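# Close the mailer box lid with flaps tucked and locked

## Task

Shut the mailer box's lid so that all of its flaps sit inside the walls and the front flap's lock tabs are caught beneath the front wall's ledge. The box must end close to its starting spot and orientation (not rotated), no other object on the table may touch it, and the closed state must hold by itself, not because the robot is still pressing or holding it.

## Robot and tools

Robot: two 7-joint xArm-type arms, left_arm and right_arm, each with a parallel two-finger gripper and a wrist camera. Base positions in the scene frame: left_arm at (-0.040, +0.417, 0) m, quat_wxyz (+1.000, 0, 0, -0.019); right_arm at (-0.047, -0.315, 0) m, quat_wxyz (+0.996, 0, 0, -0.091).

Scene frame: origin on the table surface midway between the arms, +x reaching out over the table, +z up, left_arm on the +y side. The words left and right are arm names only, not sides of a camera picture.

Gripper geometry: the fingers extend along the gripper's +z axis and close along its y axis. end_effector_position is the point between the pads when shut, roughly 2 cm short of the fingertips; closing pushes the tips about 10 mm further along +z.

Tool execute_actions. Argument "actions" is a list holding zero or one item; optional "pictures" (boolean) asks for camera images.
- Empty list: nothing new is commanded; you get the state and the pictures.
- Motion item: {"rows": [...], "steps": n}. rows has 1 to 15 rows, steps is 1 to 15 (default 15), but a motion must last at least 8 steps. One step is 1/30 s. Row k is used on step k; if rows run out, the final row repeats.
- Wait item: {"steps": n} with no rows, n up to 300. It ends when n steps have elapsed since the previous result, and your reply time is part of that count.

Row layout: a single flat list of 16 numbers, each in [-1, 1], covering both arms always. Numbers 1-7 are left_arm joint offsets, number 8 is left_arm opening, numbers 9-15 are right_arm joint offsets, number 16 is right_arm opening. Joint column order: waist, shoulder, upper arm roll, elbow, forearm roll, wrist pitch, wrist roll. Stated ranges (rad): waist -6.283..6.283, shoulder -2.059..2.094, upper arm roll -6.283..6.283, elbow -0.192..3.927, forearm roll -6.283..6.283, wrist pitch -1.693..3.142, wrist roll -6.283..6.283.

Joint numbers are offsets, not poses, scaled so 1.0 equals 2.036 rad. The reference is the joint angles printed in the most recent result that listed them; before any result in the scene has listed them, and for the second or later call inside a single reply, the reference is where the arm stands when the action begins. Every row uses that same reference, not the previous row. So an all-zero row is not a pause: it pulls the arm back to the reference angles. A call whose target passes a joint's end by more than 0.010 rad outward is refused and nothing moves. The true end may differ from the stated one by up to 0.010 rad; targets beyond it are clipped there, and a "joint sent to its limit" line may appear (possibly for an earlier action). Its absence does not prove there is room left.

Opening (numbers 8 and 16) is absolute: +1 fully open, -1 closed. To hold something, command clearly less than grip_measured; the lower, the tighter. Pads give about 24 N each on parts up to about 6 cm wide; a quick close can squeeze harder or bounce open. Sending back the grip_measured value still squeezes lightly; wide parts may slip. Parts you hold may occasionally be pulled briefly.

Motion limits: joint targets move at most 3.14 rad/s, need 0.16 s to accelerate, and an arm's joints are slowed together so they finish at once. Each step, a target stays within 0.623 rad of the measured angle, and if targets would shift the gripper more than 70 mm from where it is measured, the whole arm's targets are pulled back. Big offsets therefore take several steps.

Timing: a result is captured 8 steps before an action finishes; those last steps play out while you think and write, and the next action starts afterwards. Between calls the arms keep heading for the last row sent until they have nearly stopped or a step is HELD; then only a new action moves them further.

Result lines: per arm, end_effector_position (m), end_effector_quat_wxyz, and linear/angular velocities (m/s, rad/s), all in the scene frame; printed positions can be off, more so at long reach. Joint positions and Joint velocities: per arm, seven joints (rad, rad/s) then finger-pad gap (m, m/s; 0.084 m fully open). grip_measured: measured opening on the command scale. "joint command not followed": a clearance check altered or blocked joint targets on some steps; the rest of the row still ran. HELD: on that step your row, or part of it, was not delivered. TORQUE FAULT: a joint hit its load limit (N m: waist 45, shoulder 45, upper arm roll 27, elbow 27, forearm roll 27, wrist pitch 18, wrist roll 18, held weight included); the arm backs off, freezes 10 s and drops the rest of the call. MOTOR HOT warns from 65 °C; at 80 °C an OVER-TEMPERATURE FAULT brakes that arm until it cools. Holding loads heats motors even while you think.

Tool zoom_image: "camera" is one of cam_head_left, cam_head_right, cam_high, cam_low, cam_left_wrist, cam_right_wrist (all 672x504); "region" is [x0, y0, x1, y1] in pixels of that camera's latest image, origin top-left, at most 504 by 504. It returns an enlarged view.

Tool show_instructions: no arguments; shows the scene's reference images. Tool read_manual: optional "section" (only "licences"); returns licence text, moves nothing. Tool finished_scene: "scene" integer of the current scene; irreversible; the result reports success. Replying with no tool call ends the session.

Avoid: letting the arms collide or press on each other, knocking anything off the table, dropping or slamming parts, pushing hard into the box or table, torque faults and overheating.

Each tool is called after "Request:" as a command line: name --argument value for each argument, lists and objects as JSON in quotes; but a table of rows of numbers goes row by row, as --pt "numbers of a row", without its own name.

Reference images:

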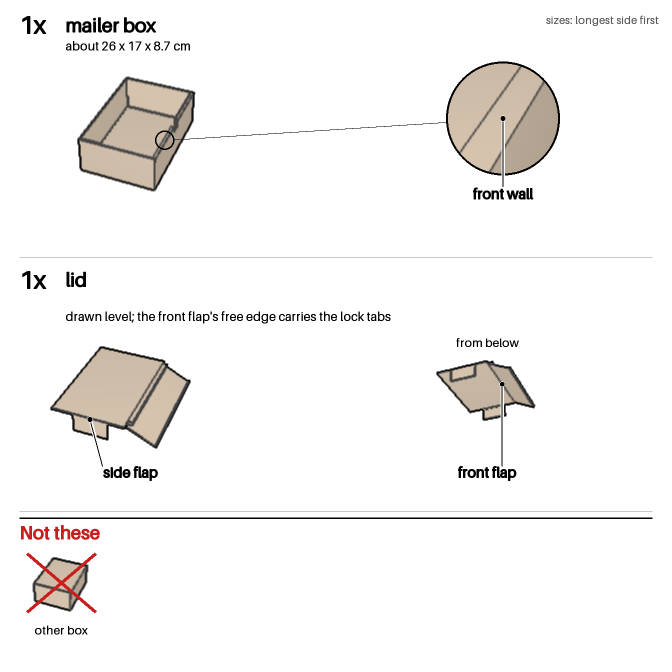

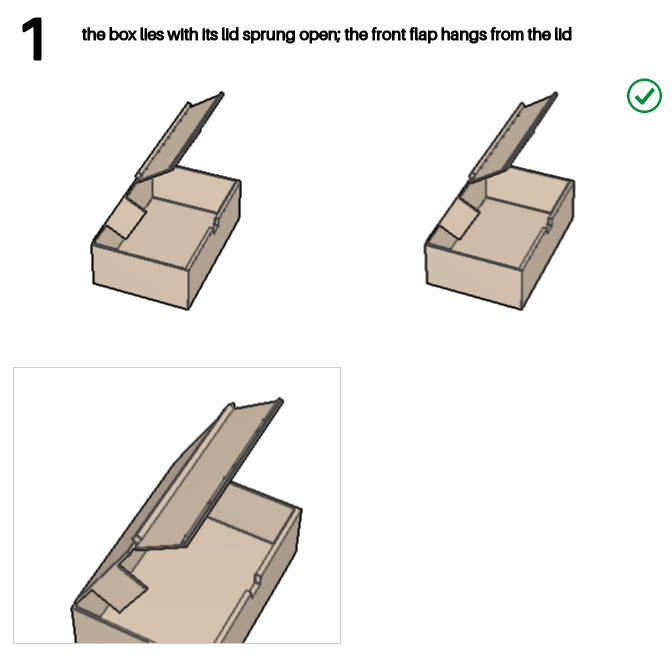

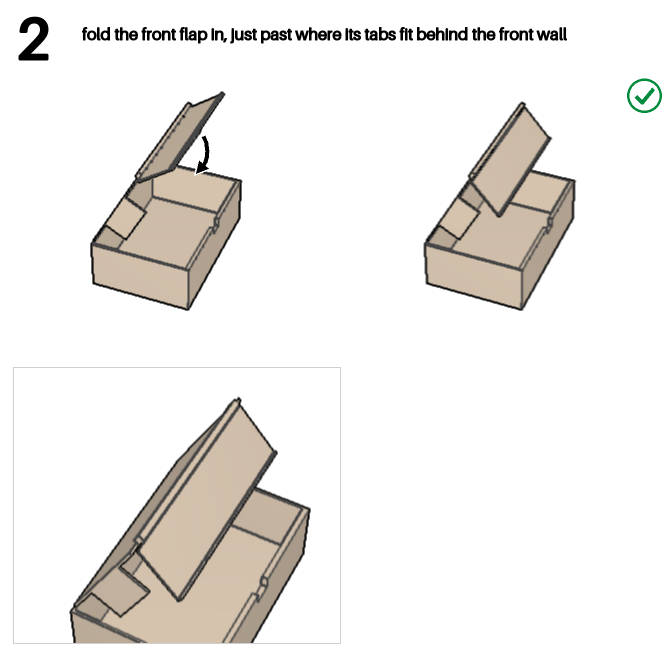

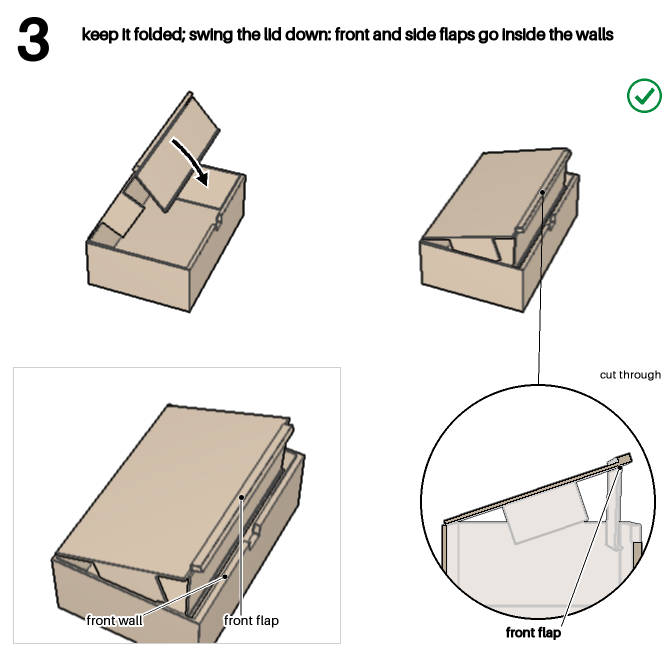

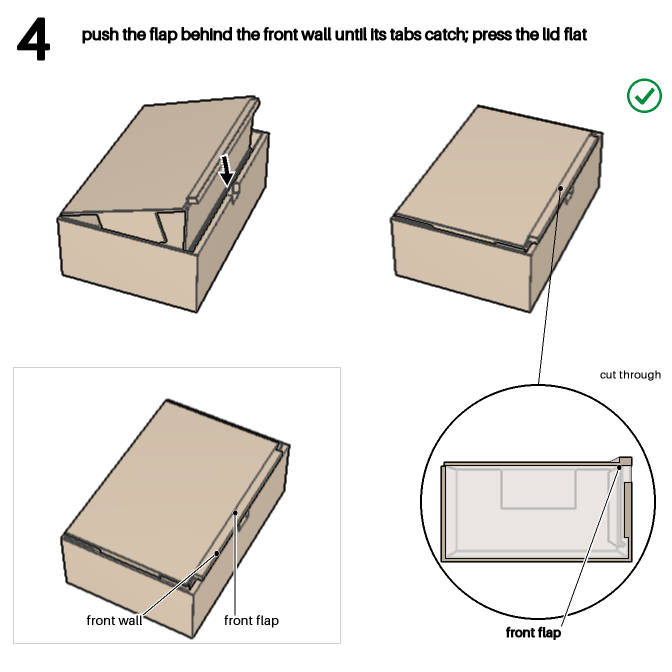

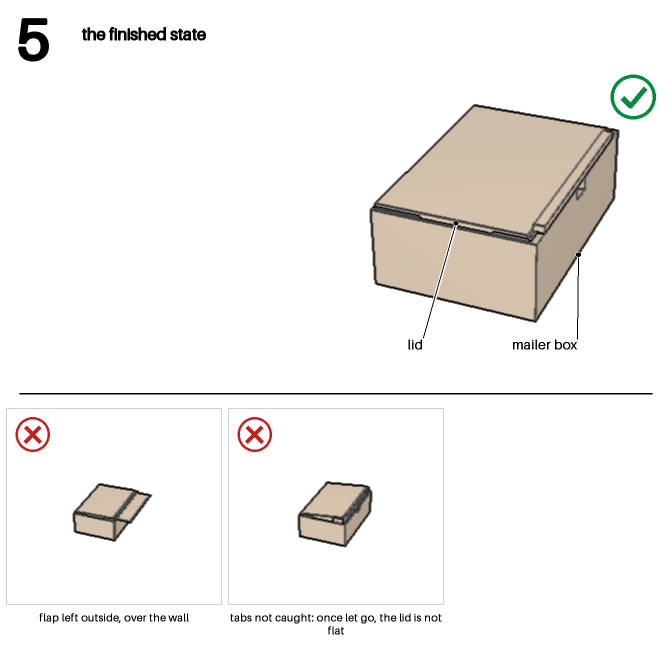

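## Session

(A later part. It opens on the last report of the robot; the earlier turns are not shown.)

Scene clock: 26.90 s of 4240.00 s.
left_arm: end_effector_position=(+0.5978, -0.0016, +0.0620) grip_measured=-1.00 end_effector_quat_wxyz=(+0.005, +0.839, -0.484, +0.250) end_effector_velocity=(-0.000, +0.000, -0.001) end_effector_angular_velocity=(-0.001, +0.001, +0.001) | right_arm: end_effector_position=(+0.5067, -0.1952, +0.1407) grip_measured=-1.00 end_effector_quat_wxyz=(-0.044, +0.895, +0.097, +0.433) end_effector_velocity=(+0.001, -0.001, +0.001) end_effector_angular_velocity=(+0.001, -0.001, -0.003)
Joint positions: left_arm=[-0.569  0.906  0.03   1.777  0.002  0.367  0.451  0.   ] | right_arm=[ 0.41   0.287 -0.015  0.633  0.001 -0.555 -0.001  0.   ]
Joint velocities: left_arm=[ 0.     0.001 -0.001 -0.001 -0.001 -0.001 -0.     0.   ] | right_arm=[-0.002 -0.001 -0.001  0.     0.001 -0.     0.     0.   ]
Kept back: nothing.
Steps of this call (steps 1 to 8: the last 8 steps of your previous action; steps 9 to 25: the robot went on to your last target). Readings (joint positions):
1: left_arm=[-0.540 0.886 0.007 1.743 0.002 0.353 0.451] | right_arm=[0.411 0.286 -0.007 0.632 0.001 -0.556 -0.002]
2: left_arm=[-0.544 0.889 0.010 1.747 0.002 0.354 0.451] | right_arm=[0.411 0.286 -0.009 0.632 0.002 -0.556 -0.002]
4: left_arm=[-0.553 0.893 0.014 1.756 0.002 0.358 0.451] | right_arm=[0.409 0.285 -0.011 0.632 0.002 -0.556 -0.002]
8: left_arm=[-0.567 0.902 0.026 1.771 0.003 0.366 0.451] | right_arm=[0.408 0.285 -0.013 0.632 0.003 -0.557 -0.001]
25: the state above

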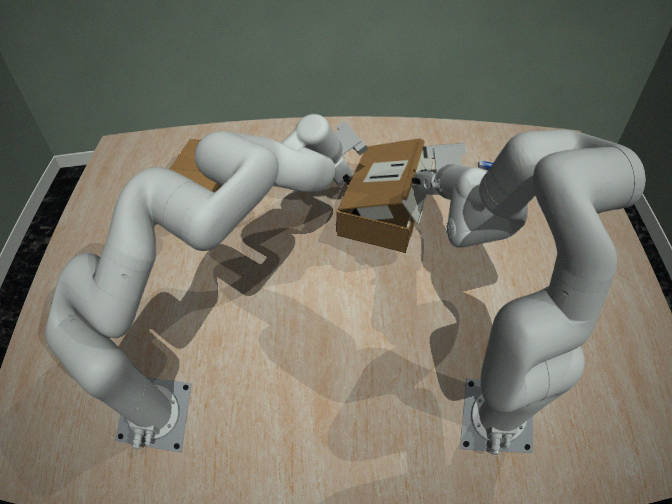

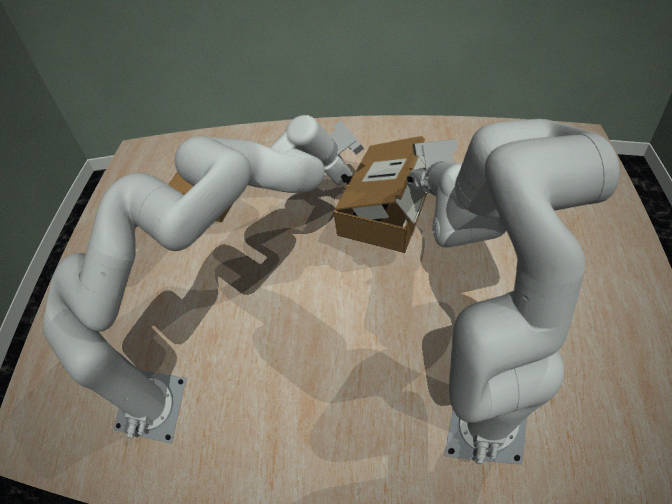

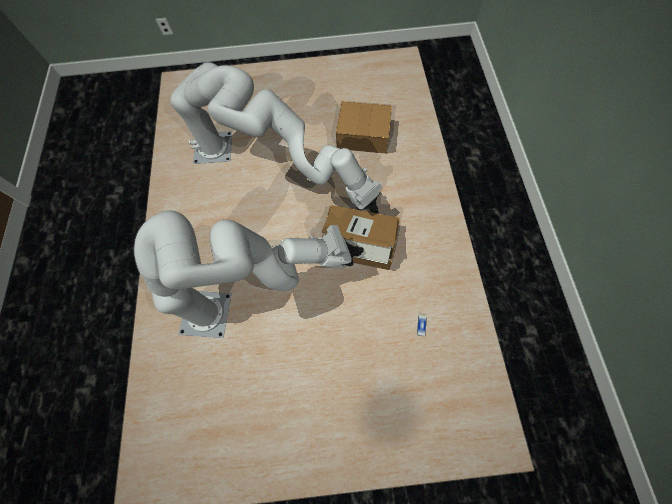

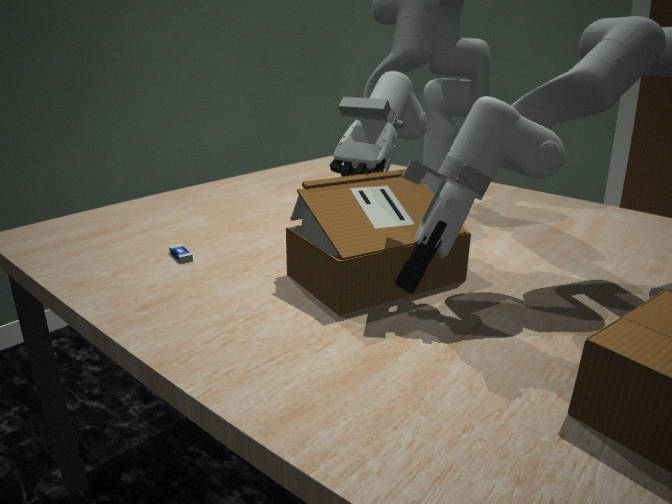

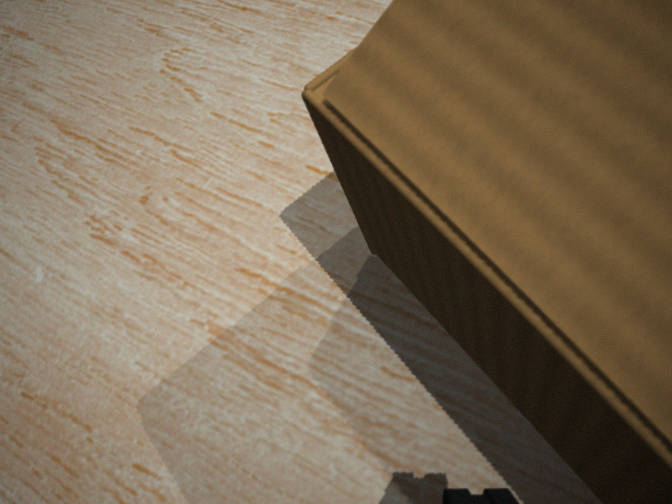

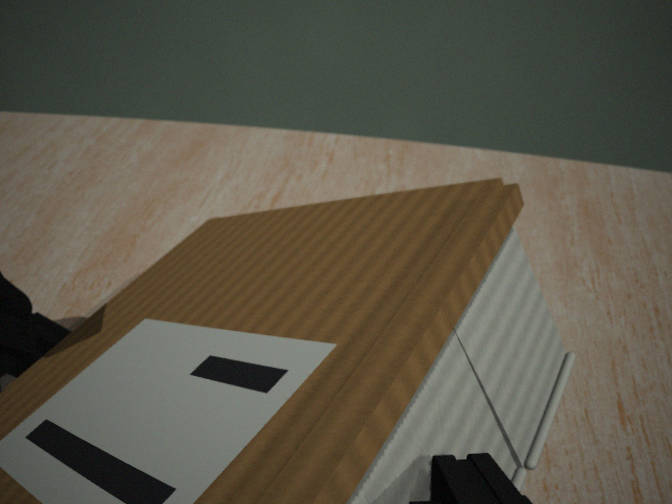

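Request:
execute_actions --actions '[{"rows":[[0.003,0,0,0,0,0,0,-1,0,0,0,0,0,0,0,-1],[0.003,0,0,0,0,0,0,-1,0,0,0,0,0,0,0,-1],[0.003,0,0,0,0,0,0,-1,0,0.02,0,0.003,0,-0.039,0,-1],[0.003,0,0,0,0,0,0,-1,0,0.04,0,0.006,0,-0.079,0,-1],[0.003,0,0,0,0,0,0,-1,0,0.06,0,0.008,0,-0.118,0,-1],[0.003,0,0,0,0,0,0,-1,0,0.08,0,0.011,0,-0.157,0,-1],[0.003,0,0,0,0,0,0,-1,0,0.1,0,0.014,0,-0.197,0,-1],[0.003,0,0,0,0,0,0,-1,0,0.12,0,0.017,0,-0.236,0,-1],[0.003,0,0,0,0,0,0,-1,0,0.14,0,0.02,0,-0.275,0,-1],[0.003,0,0,0,0,0,0,-1,0,0.16,0,0.022,0,-0.314,0,-1],[0.003,0,0,0,0,0,0,-1,0,0.18,0,0.025,0,-0.354,0,-1],[0.003,0,0,0,0,0,0,-1,0,0.2,0,0.028,0,-0.393,0,-1]]}]'

Request:
execute_actions --actions '[{"steps":25}]' --pictures true

Scene clock: 28.10 s of 4240.00 s.
left_arm: end_effector_position=(+0.6024, +0.0083, +0.0582) grip_measured=-1.00 end_effector_quat_wxyz=(+0.002, +0.843, -0.479, +0.247) end_effector_velocity=(+0.024, +0.037, +0.003) end_effector_angular_velocity=(+0.025, -0.019, +0.046) | right_arm: end_effector_position=(+0.5114, -0.1897, +0.1400) grip_measured=-1.00 end_effector_quat_wxyz=(-0.049, +0.881, +0.100, +0.459) end_effector_velocity=(+0.053, +0.009, -0.034) end_effector_angular_velocity=(+0.159, -0.736, -0.004)
Joint positions: left_arm=[-0.559  0.909  0.035  1.775  0.002  0.368  0.451  0.   ] | right_arm=[ 0.413  0.339 -0.012  0.641 -0.001 -0.657 -0.002  0.   ]
Joint velocities: left_arm=[ 0.028 -0.003  0.035  0.001  0.003  0.003  0.003  0.   ] | right_arm=[-0.002  0.729 -0.002  0.08   0.006 -1.403  0.     0.   ]
Steps of this call (steps 1 to 15: the robot went on to your last target; steps 16 to 29: nothing new was sent; steps 30 to 36: the first 7 steps of this action). Readings (joint positions):
30: left_arm=[-0.568 0.906 0.030 1.776 0.002 0.367 0.451] | right_arm=[0.410 0.287 -0.016 0.633 0.001 -0.555 -0.001]
31: left_arm=[-0.567 0.906 0.031 1.776 0.002 0.368 0.451] | right_arm=[0.410 0.287 -0.016 0.633 0.000 -0.555 -0.001]
33: left_arm=[-0.562 0.908 0.032 1.776 0.002 0.367 0.450] | right_arm=[0.411 0.292 -0.015 0.635 -0.001 -0.561 -0.001]
36: the state above

Scene clock: 28.93 s of 4240.00 s.
left_arm: end_effector_position=(+0.6016, +0.0057, +0.0604) grip_measured=-1.00 end_effector_quat_wxyz=(+0.002, +0.841, -0.480, +0.248) end_effector_velocity=(+0.003, +0.002, +0.003) end_effector_angular_velocity=(+0.001, -0.006, +0.003) | right_arm: end_effector_position=(+0.5058, -0.1944, +0.1354) grip_measured=-1.00 end_effector_quat_wxyz=(-0.063, +0.775, +0.088, +0.622) end_effector_velocity=(-0.001, -0.001, -0.003) end_effector_angular_velocity=(-0.001, +0.005, -0.002)
Joint positions: left_arm=[-0.561  0.907  0.033  1.776  0.002  0.368  0.451  0.   ] | right_arm=[ 0.41   0.694 -0.015  0.69   0.001 -1.355 -0.001  0.   ]
Joint velocities: left_arm=[ 0.    -0.002  0.005  0.002  0.    -0.     0.     0.   ] | right_arm=[-0.001  0.004 -0.002 -0.001 -0.001 -0.     0.001  0.   ]
Kept back: nothing.
Steps of this call (steps 1 to 8: the last 8 steps of your previous action; steps 9 to 25: the robot went on to your last target). Readings (joint positions):
1: left_arm=[-0.558 0.909 0.036 1.775 0.002 0.368 0.451] | right_arm=[0.413 0.365 -0.012 0.644 -0.001 -0.708 -0.002]
2: left_arm=[-0.557 0.909 0.037 1.775 0.002 0.368 0.451] | right_arm=[0.412 0.395 -0.013 0.648 -0.001 -0.766 -0.001]
4: left_arm=[-0.557 0.909 0.038 1.775 0.002 0.368 0.451] | right_arm=[0.411 0.462 -0.014 0.656 0.000 -0.895 -0.001]
8: left_arm=[-0.558 0.908 0.037 1.775 0.002 0.368 0.451] | right_arm=[0.410 0.606 -0.015 0.677 0.001 -1.174 -0.001]
25: the state above

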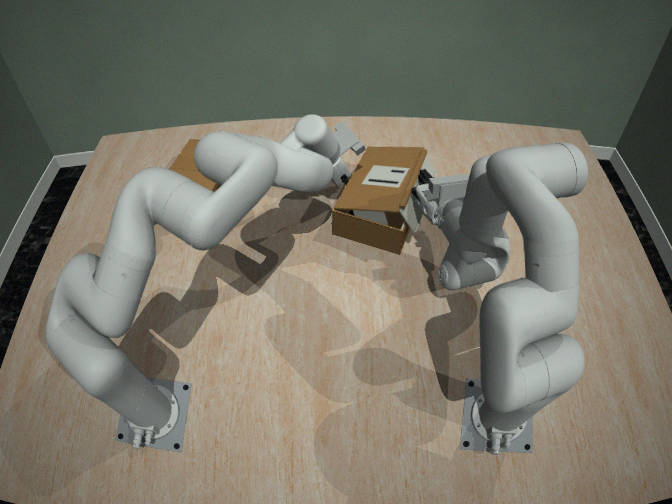

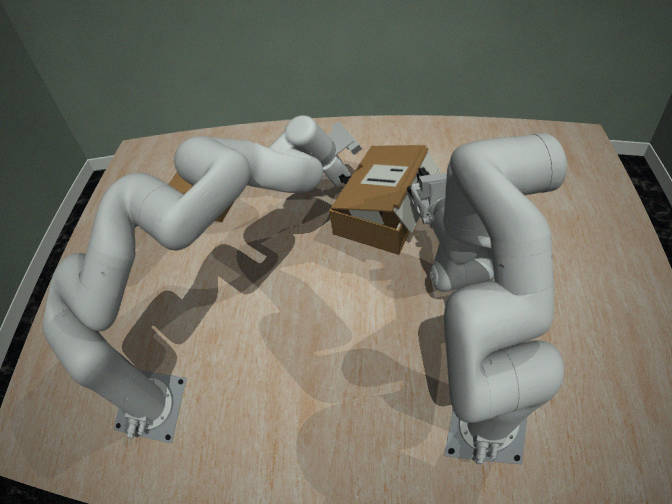

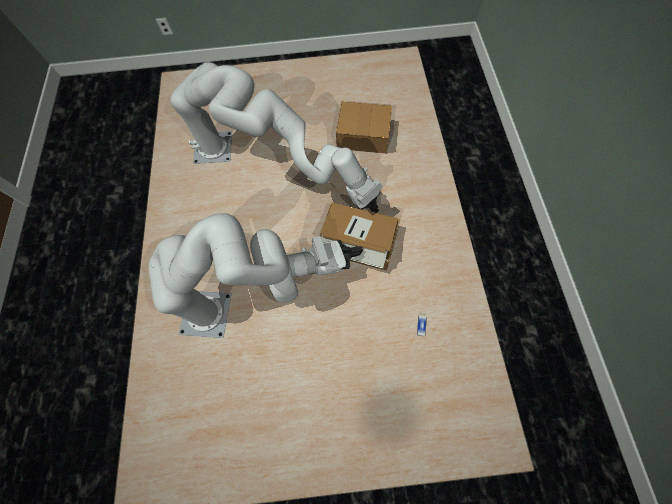

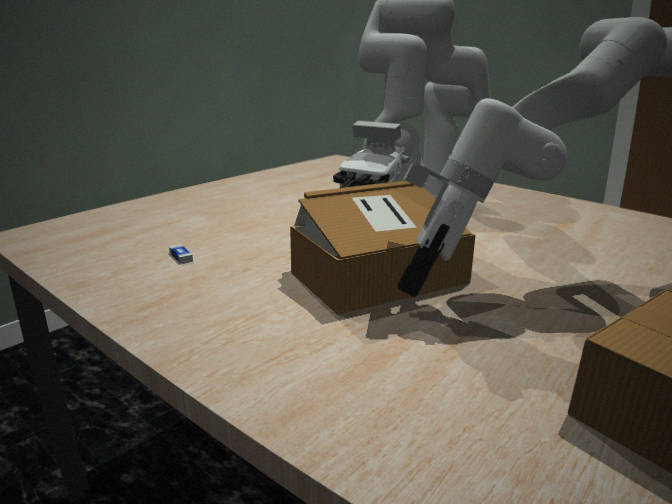

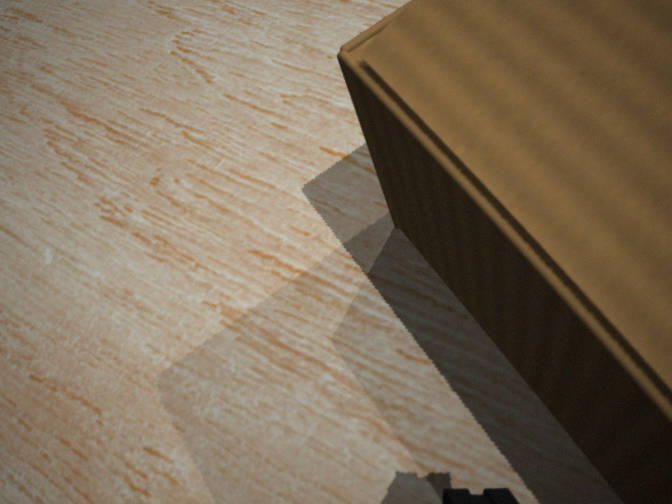

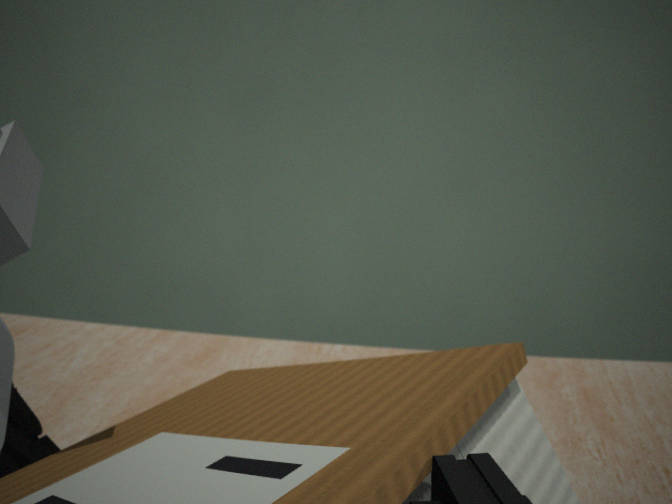

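Request:
execute_actions --actions '[{"rows":[[0,0,0,0,0,0,0,-1,-0.018,0.002,0,0.012,-0.037,0.008,0,-1],[0,0,0,0,0,0,0,-1,-0.036,0.004,0,0.024,-0.074,0.015,0,-1],[0,0,0,0,0,0,0,-1,-0.055,0.006,0,0.036,-0.11,0.023,0,-1],[0,0,0,0,0,0,0,-1,-0.073,0.008,0,0.048,-0.147,0.03,0,-1],[0,0,0,0,0,0,0,-1,-0.091,0.01,0,0.06,-0.184,0.038,0,-1],[0,0,0,0,0,0,0,-1,-0.109,0.011,0,0.073,-0.221,0.046,0,-1],[0,0,0,0,0,0,0,-1,-0.127,0.013,0,0.085,-0.258,0.053,0,-1],[0,0,0,0,0,0,0,-1,-0.146,0.015,0,0.097,-0.294,0.061,0,-1],[0,0,0,0,0,0,0,-1,-0.164,0.017,0,0.109,-0.331,0.068,0,-1],[0,0,0,0,0,0,0,-1,-0.182,0.019,0,0.121,-0.368,0.076,0,-1]]}]'

Request:
execute_actions --actions '[{"steps":25}]' --pictures true

Scene clock: 30.53 s of 4240.00 s.
left_arm: end_effector_position=(+0.6028, +0.0072, +0.0608) grip_measured=-1.00 end_effector_quat_wxyz=(+0.002, +0.842, -0.479, +0.249) end_effector_velocity=(-0.016, -0.026, +0.001) end_effector_angular_velocity=(-0.021, +0.011, -0.033) | right_arm: end_effector_position=(+0.5242, -0.1947, +0.1407) grip_measured=-1.00 end_effector_quat_wxyz=(-0.092, +0.766, +0.130, +0.623) end_effector_velocity=(+0.142, -0.040, +0.055) end_effector_angular_velocity=(-0.149, -0.157, +0.855)
Joint positions: left_arm=[-0.56   0.906  0.035  1.776  0.002  0.368  0.451  0.   ] | right_arm=[ 0.311  0.705 -0.014  0.758 -0.201 -1.313 -0.001  0.   ]
Joint velocities: left_arm=[-0.016 -0.    -0.029  0.002  0.    -0.    -0.002  0.   ] | right_arm=[-0.854  0.085 -0.005  0.587 -1.717  0.356 -0.001  0.   ]
Steps of this call (steps 1 to 15: the robot went on to your last target; steps 16 to 41: nothing new was sent; steps 42 to 48: the first 7 steps of this action). Readings (joint positions):
42: left_arm=[-0.561 0.906 0.034 1.777 0.002 0.367 0.451] | right_arm=[0.410 0.694 -0.015 0.690 0.000 -1.355 -0.001]
43: left_arm=[-0.561 0.906 0.034 1.777 0.002 0.367 0.451] | right_arm=[0.407 0.695 -0.015 0.692 -0.007 -1.353 -0.001]
45: left_arm=[-0.560 0.906 0.036 1.776 0.002 0.368 0.451] | right_arm=[0.383 0.698 -0.014 0.708 -0.057 -1.343 -0.001]
48: the state above

Scene clock: 31.37 s of 4240.00 s.
left_arm: end_effector_position=(+0.6015, +0.0054, +0.0605) grip_measured=-1.00 end_effector_quat_wxyz=(+0.002, +0.841, -0.480, +0.248) end_effector_velocity=(+0.000, +0.002, -0.001) end_effector_angular_velocity=(+0.003, +0.002, +0.002) | right_arm: end_effector_position=(+0.5452, -0.2268, +0.1473) grip_measured=-1.00 end_effector_quat_wxyz=(-0.124, +0.734, +0.269, +0.611) end_effector_velocity=(+0.001, -0.002, +0.001) end_effector_angular_velocity=(-0.000, -0.003, -0.003)
Joint positions: left_arm=[-0.561  0.907  0.033  1.776  0.002  0.368  0.451  0.   ] | right_arm=[ 0.04   0.733 -0.015  0.936 -0.748 -1.2   -0.001  0.   ]
Joint velocities: left_arm=[ 0.001  0.001  0.002 -0.001 -0.001  0.001  0.001  0.   ] | right_arm=[-0.003 -0.    -0.002  0.001 -0.001 -0.002  0.     0.   ]
Kept back: nothing.
Steps of this call (steps 1 to 8: the last 8 steps of your previous action; steps 9 to 25: the robot went on to your last target). Readings (joint positions):
1: left_arm=[-0.561 0.906 0.034 1.776 0.002 0.368 0.451] | right_arm=[0.282 0.708 -0.014 0.778 -0.261 -1.300 -0.001]
2: left_arm=[-0.562 0.906 0.032 1.776 0.002 0.368 0.451] | right_arm=[0.250 0.711 -0.014 0.799 -0.324 -1.287 -0.001]
4: left_arm=[-0.564 0.906 0.027 1.777 0.002 0.367 0.451] | right_arm=[0.185 0.717 -0.012 0.845 -0.459 -1.259 -0.002]
8: left_arm=[-0.568 0.903 0.023 1.780 0.002 0.366 0.450] | right_arm=[0.075 0.729 -0.012 0.916 -0.681 -1.213 -0.002]
25: the state above

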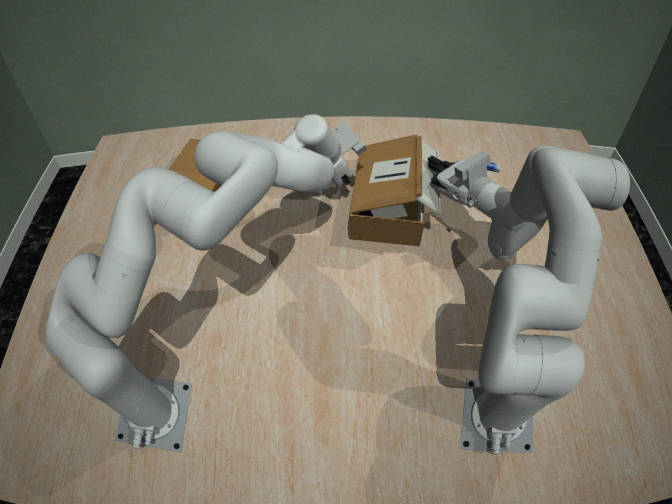

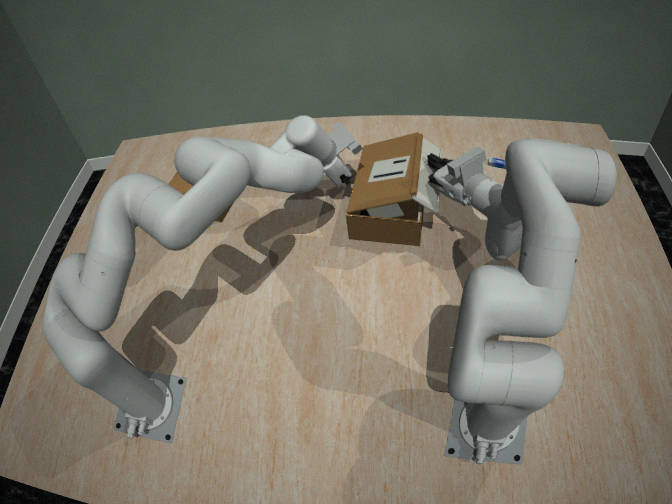

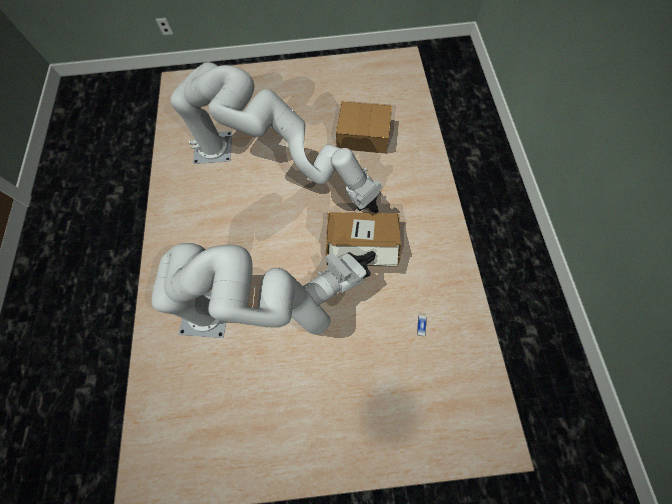

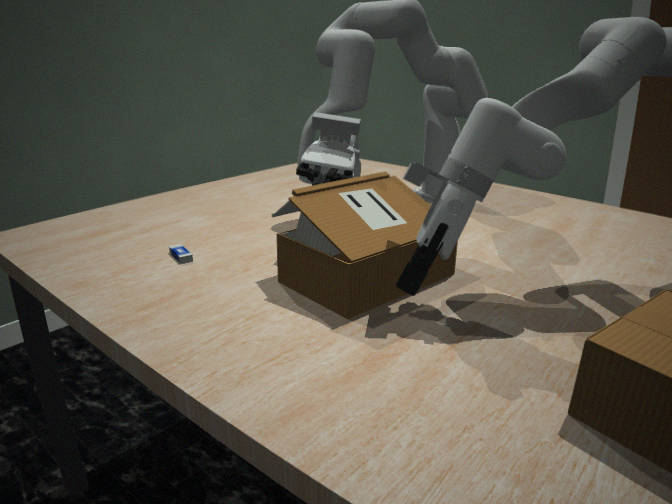

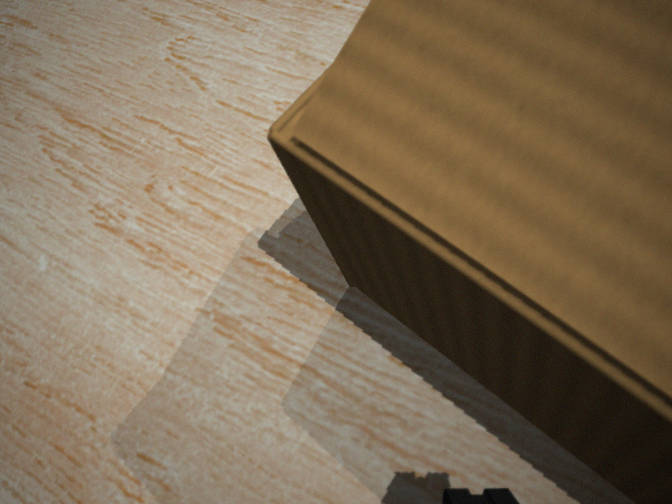

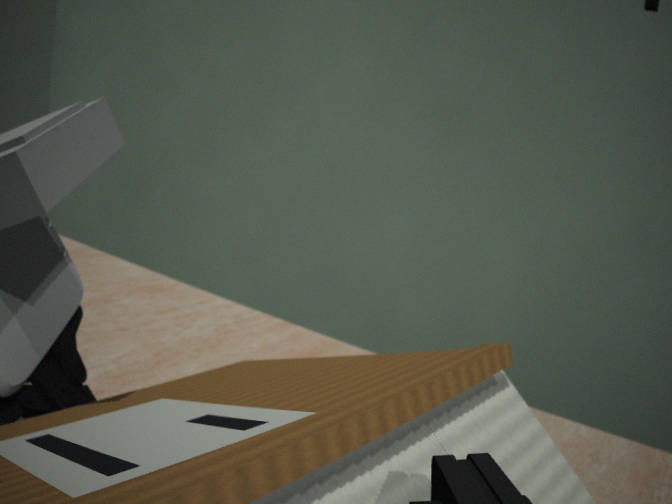

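Request:
execute_actions --actions '[{"rows":[[0,0,0,0,0,0,0,-1,-0.02,-0.03,0,0,0,0,0,-1],[0,0,0,0,0,0,0,-1,-0.04,-0.06,0,0,0,0,0,-1],[0,0,0,0,0,0,0,-1,-0.07,-0.08,0,0,0,0,0,-1],[0,0,0,0,0,0,0,-1,-0.07,-0.08,0,0,0,0,0,-1],[0,0,0,0,0,0,0,-1,-0.07,-0.08,0,0,0,0,0,-1],[0,0,0,0,0,0,0,-1,-0.07,-0.08,0,0,0,0,0,-1],[-0.004,0,0,0,0,0,0,-1,-0.07,-0.08,0,0,0,0,0,-1],[-0.008,0,0,0,0,0,0,-1,-0.07,-0.08,0,0,0,0,0,-1],[-0.012,0,0,0,0,0,0,-1,-0.07,-0.08,0,0,0,0,0,-1],[-0.016,0,0,0,0,0,0,-1,-0.07,-0.08,0,0,0,0,0,-1],[-0.02,0,0,0,0,0,0,-1,-0.07,-0.08,0,0,0,0,0,-1],[-0.024,0,0,0,0,0,0,-1,-0.07,-0.08,0,0,0,0,0,-1],[-0.028,0,0,0,0,0,0,-1,-0.07,-0.08,0,0,0,0,0,-1]]}]'

Request:
execute_actions --actions '[{"steps":25}]' --pictures true

Scene clock: 32.67 s of 4240.00 s.
left_arm: end_effector_position=(+0.6015, +0.0054, +0.0605) grip_measured=-1.00 end_effector_quat_wxyz=(+0.003, +0.841, -0.480, +0.248) end_effector_velocity=(-0.005, -0.008, +0.000) end_effector_angular_velocity=(+0.004, -0.002, -0.013) | right_arm: end_effector_position=(+0.5597, -0.2783, +0.2052) grip_measured=-1.00 end_effector_quat_wxyz=(-0.078, +0.715, +0.250, +0.649) end_effector_velocity=(+0.055, -0.346, +0.313) end_effector_angular_velocity=(-0.142, -0.528, -0.558)
Joint positions: left_arm=[-0.561  0.907  0.033  1.776  0.002  0.368  0.451  0.   ] | right_arm=[-0.042  0.634 -0.016  0.938 -0.748 -1.2   -0.001  0.   ]
Joint velocities: left_arm=[-0.018  0.     0.007  0.    -0.001  0.     0.     0.   ] | right_arm=[-0.52  -0.538 -0.041  0.007  0.006 -0.002 -0.     0.   ]
Steps of this call (steps 1 to 15: the robot went on to your last target; steps 16 to 32: nothing new was sent; steps 33 to 39: the first 7 steps of this action). Readings (joint positions):
33: left_arm=[-0.561 0.907 0.033 1.776 0.002 0.368 0.451] | right_arm=[0.039 0.732 -0.015 0.937 -0.748 -1.200 -0.001]
34: left_arm=[-0.561 0.907 0.033 1.776 0.002 0.368 0.451] | right_arm=[0.036 0.727 -0.014 0.935 -0.749 -1.199 -0.001]
36: left_arm=[-0.561 0.907 0.033 1.776 0.002 0.368 0.451] | right_arm=[0.012 0.694 -0.011 0.933 -0.749 -1.199 -0.001]
39: the state above

Scene clock: 33.50 s of 4240.00 s.
left_arm: end_effector_position=(+0.5771, -0.0304, +0.0605) grip_measured=-1.00 end_effector_quat_wxyz=(+0.010, +0.827, -0.504, +0.248) end_effector_velocity=(+0.002, +0.002, +0.000) end_effector_angular_velocity=(-0.000, +0.000, +0.005) | right_arm: end_effector_position=(+0.5630, -0.3150, +0.2419) grip_measured=-1.00 end_effector_quat_wxyz=(-0.046, +0.702, +0.236, +0.670) end_effector_velocity=(+0.000, -0.001, +0.001) end_effector_angular_velocity=(-0.002, -0.001, -0.003)
Joint positions: left_arm=[-0.618  0.907  0.033  1.776  0.002  0.368  0.451  0.   ] | right_arm=[-0.102  0.57  -0.015  0.936 -0.748 -1.2   -0.001  0.   ]
Joint velocities: left_arm=[ 0.002 -0.     0.002  0.    -0.002  0.    -0.     0.   ] | right_arm=[-0.002 -0.002 -0.     0.     0.001  0.002 -0.001  0.   ]
Kept back: nothing.
Steps of this call (steps 1 to 8: the last 8 steps of your previous action; steps 9 to 25: the robot went on to your last target). Readings (joint positions):
1: left_arm=[-0.562 0.907 0.034 1.776 0.002 0.368 0.451] | right_arm=[-0.059 0.616 -0.017 0.938 -0.748 -1.200 -0.001]
2: left_arm=[-0.565 0.907 0.034 1.776 0.002 0.368 0.451] | right_arm=[-0.073 0.601 -0.018 0.938 -0.748 -1.201 -0.001]
4: left_arm=[-0.575 0.907 0.035 1.776 0.002 0.368 0.451] | right_arm=[-0.092 0.581 -0.019 0.939 -0.748 -1.201 -0.001]
8: left_arm=[-0.605 0.907 0.032 1.776 0.002 0.368 0.451] | right_arm=[-0.100 0.572 -0.015 0.936 -0.748 -1.200 -0.001]
25: the state above

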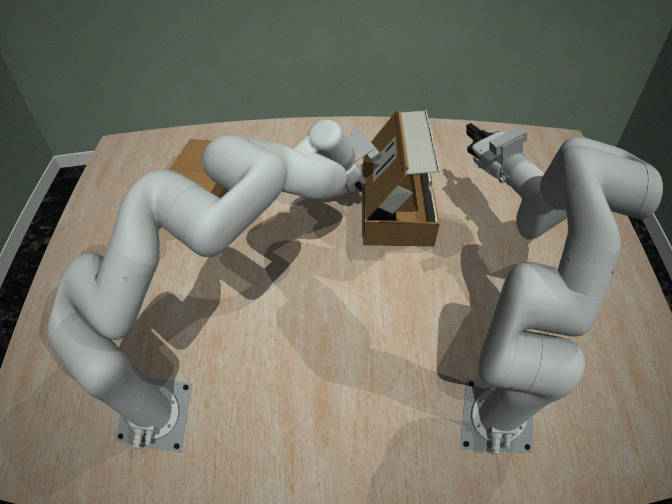

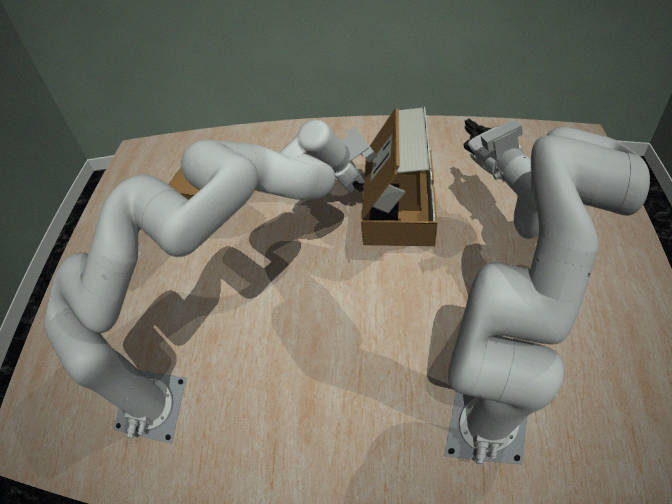

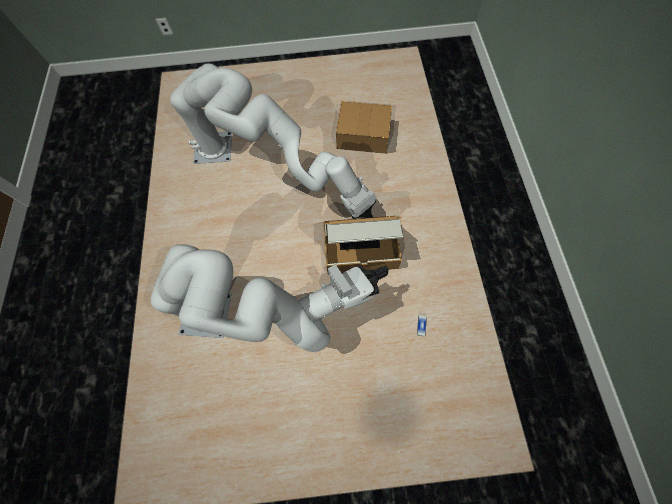

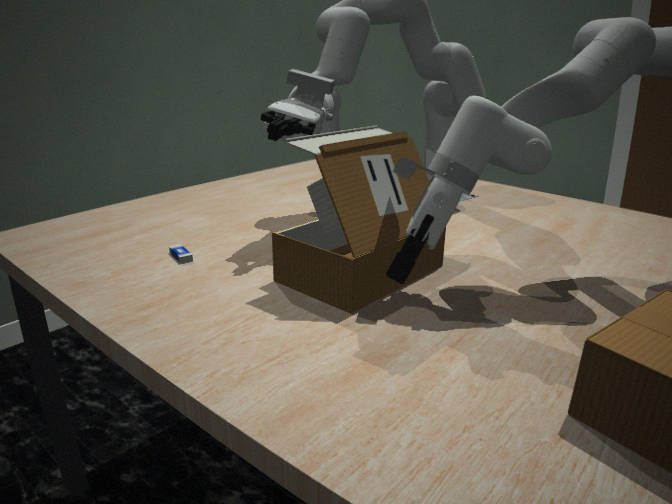

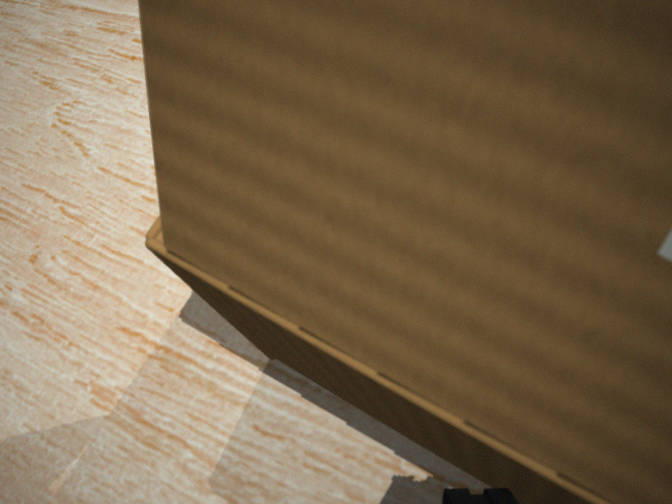

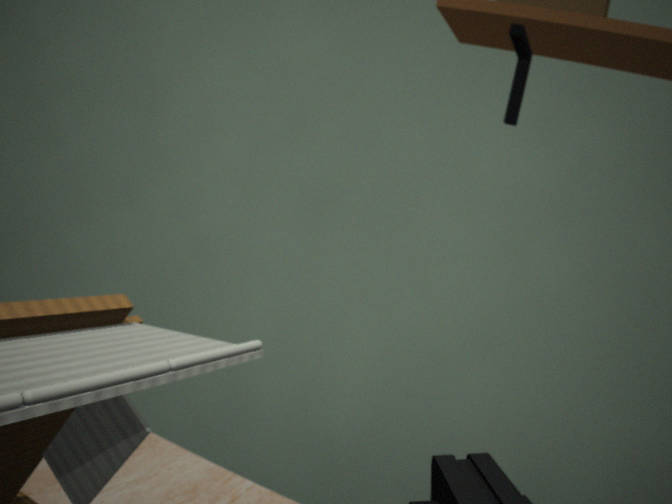

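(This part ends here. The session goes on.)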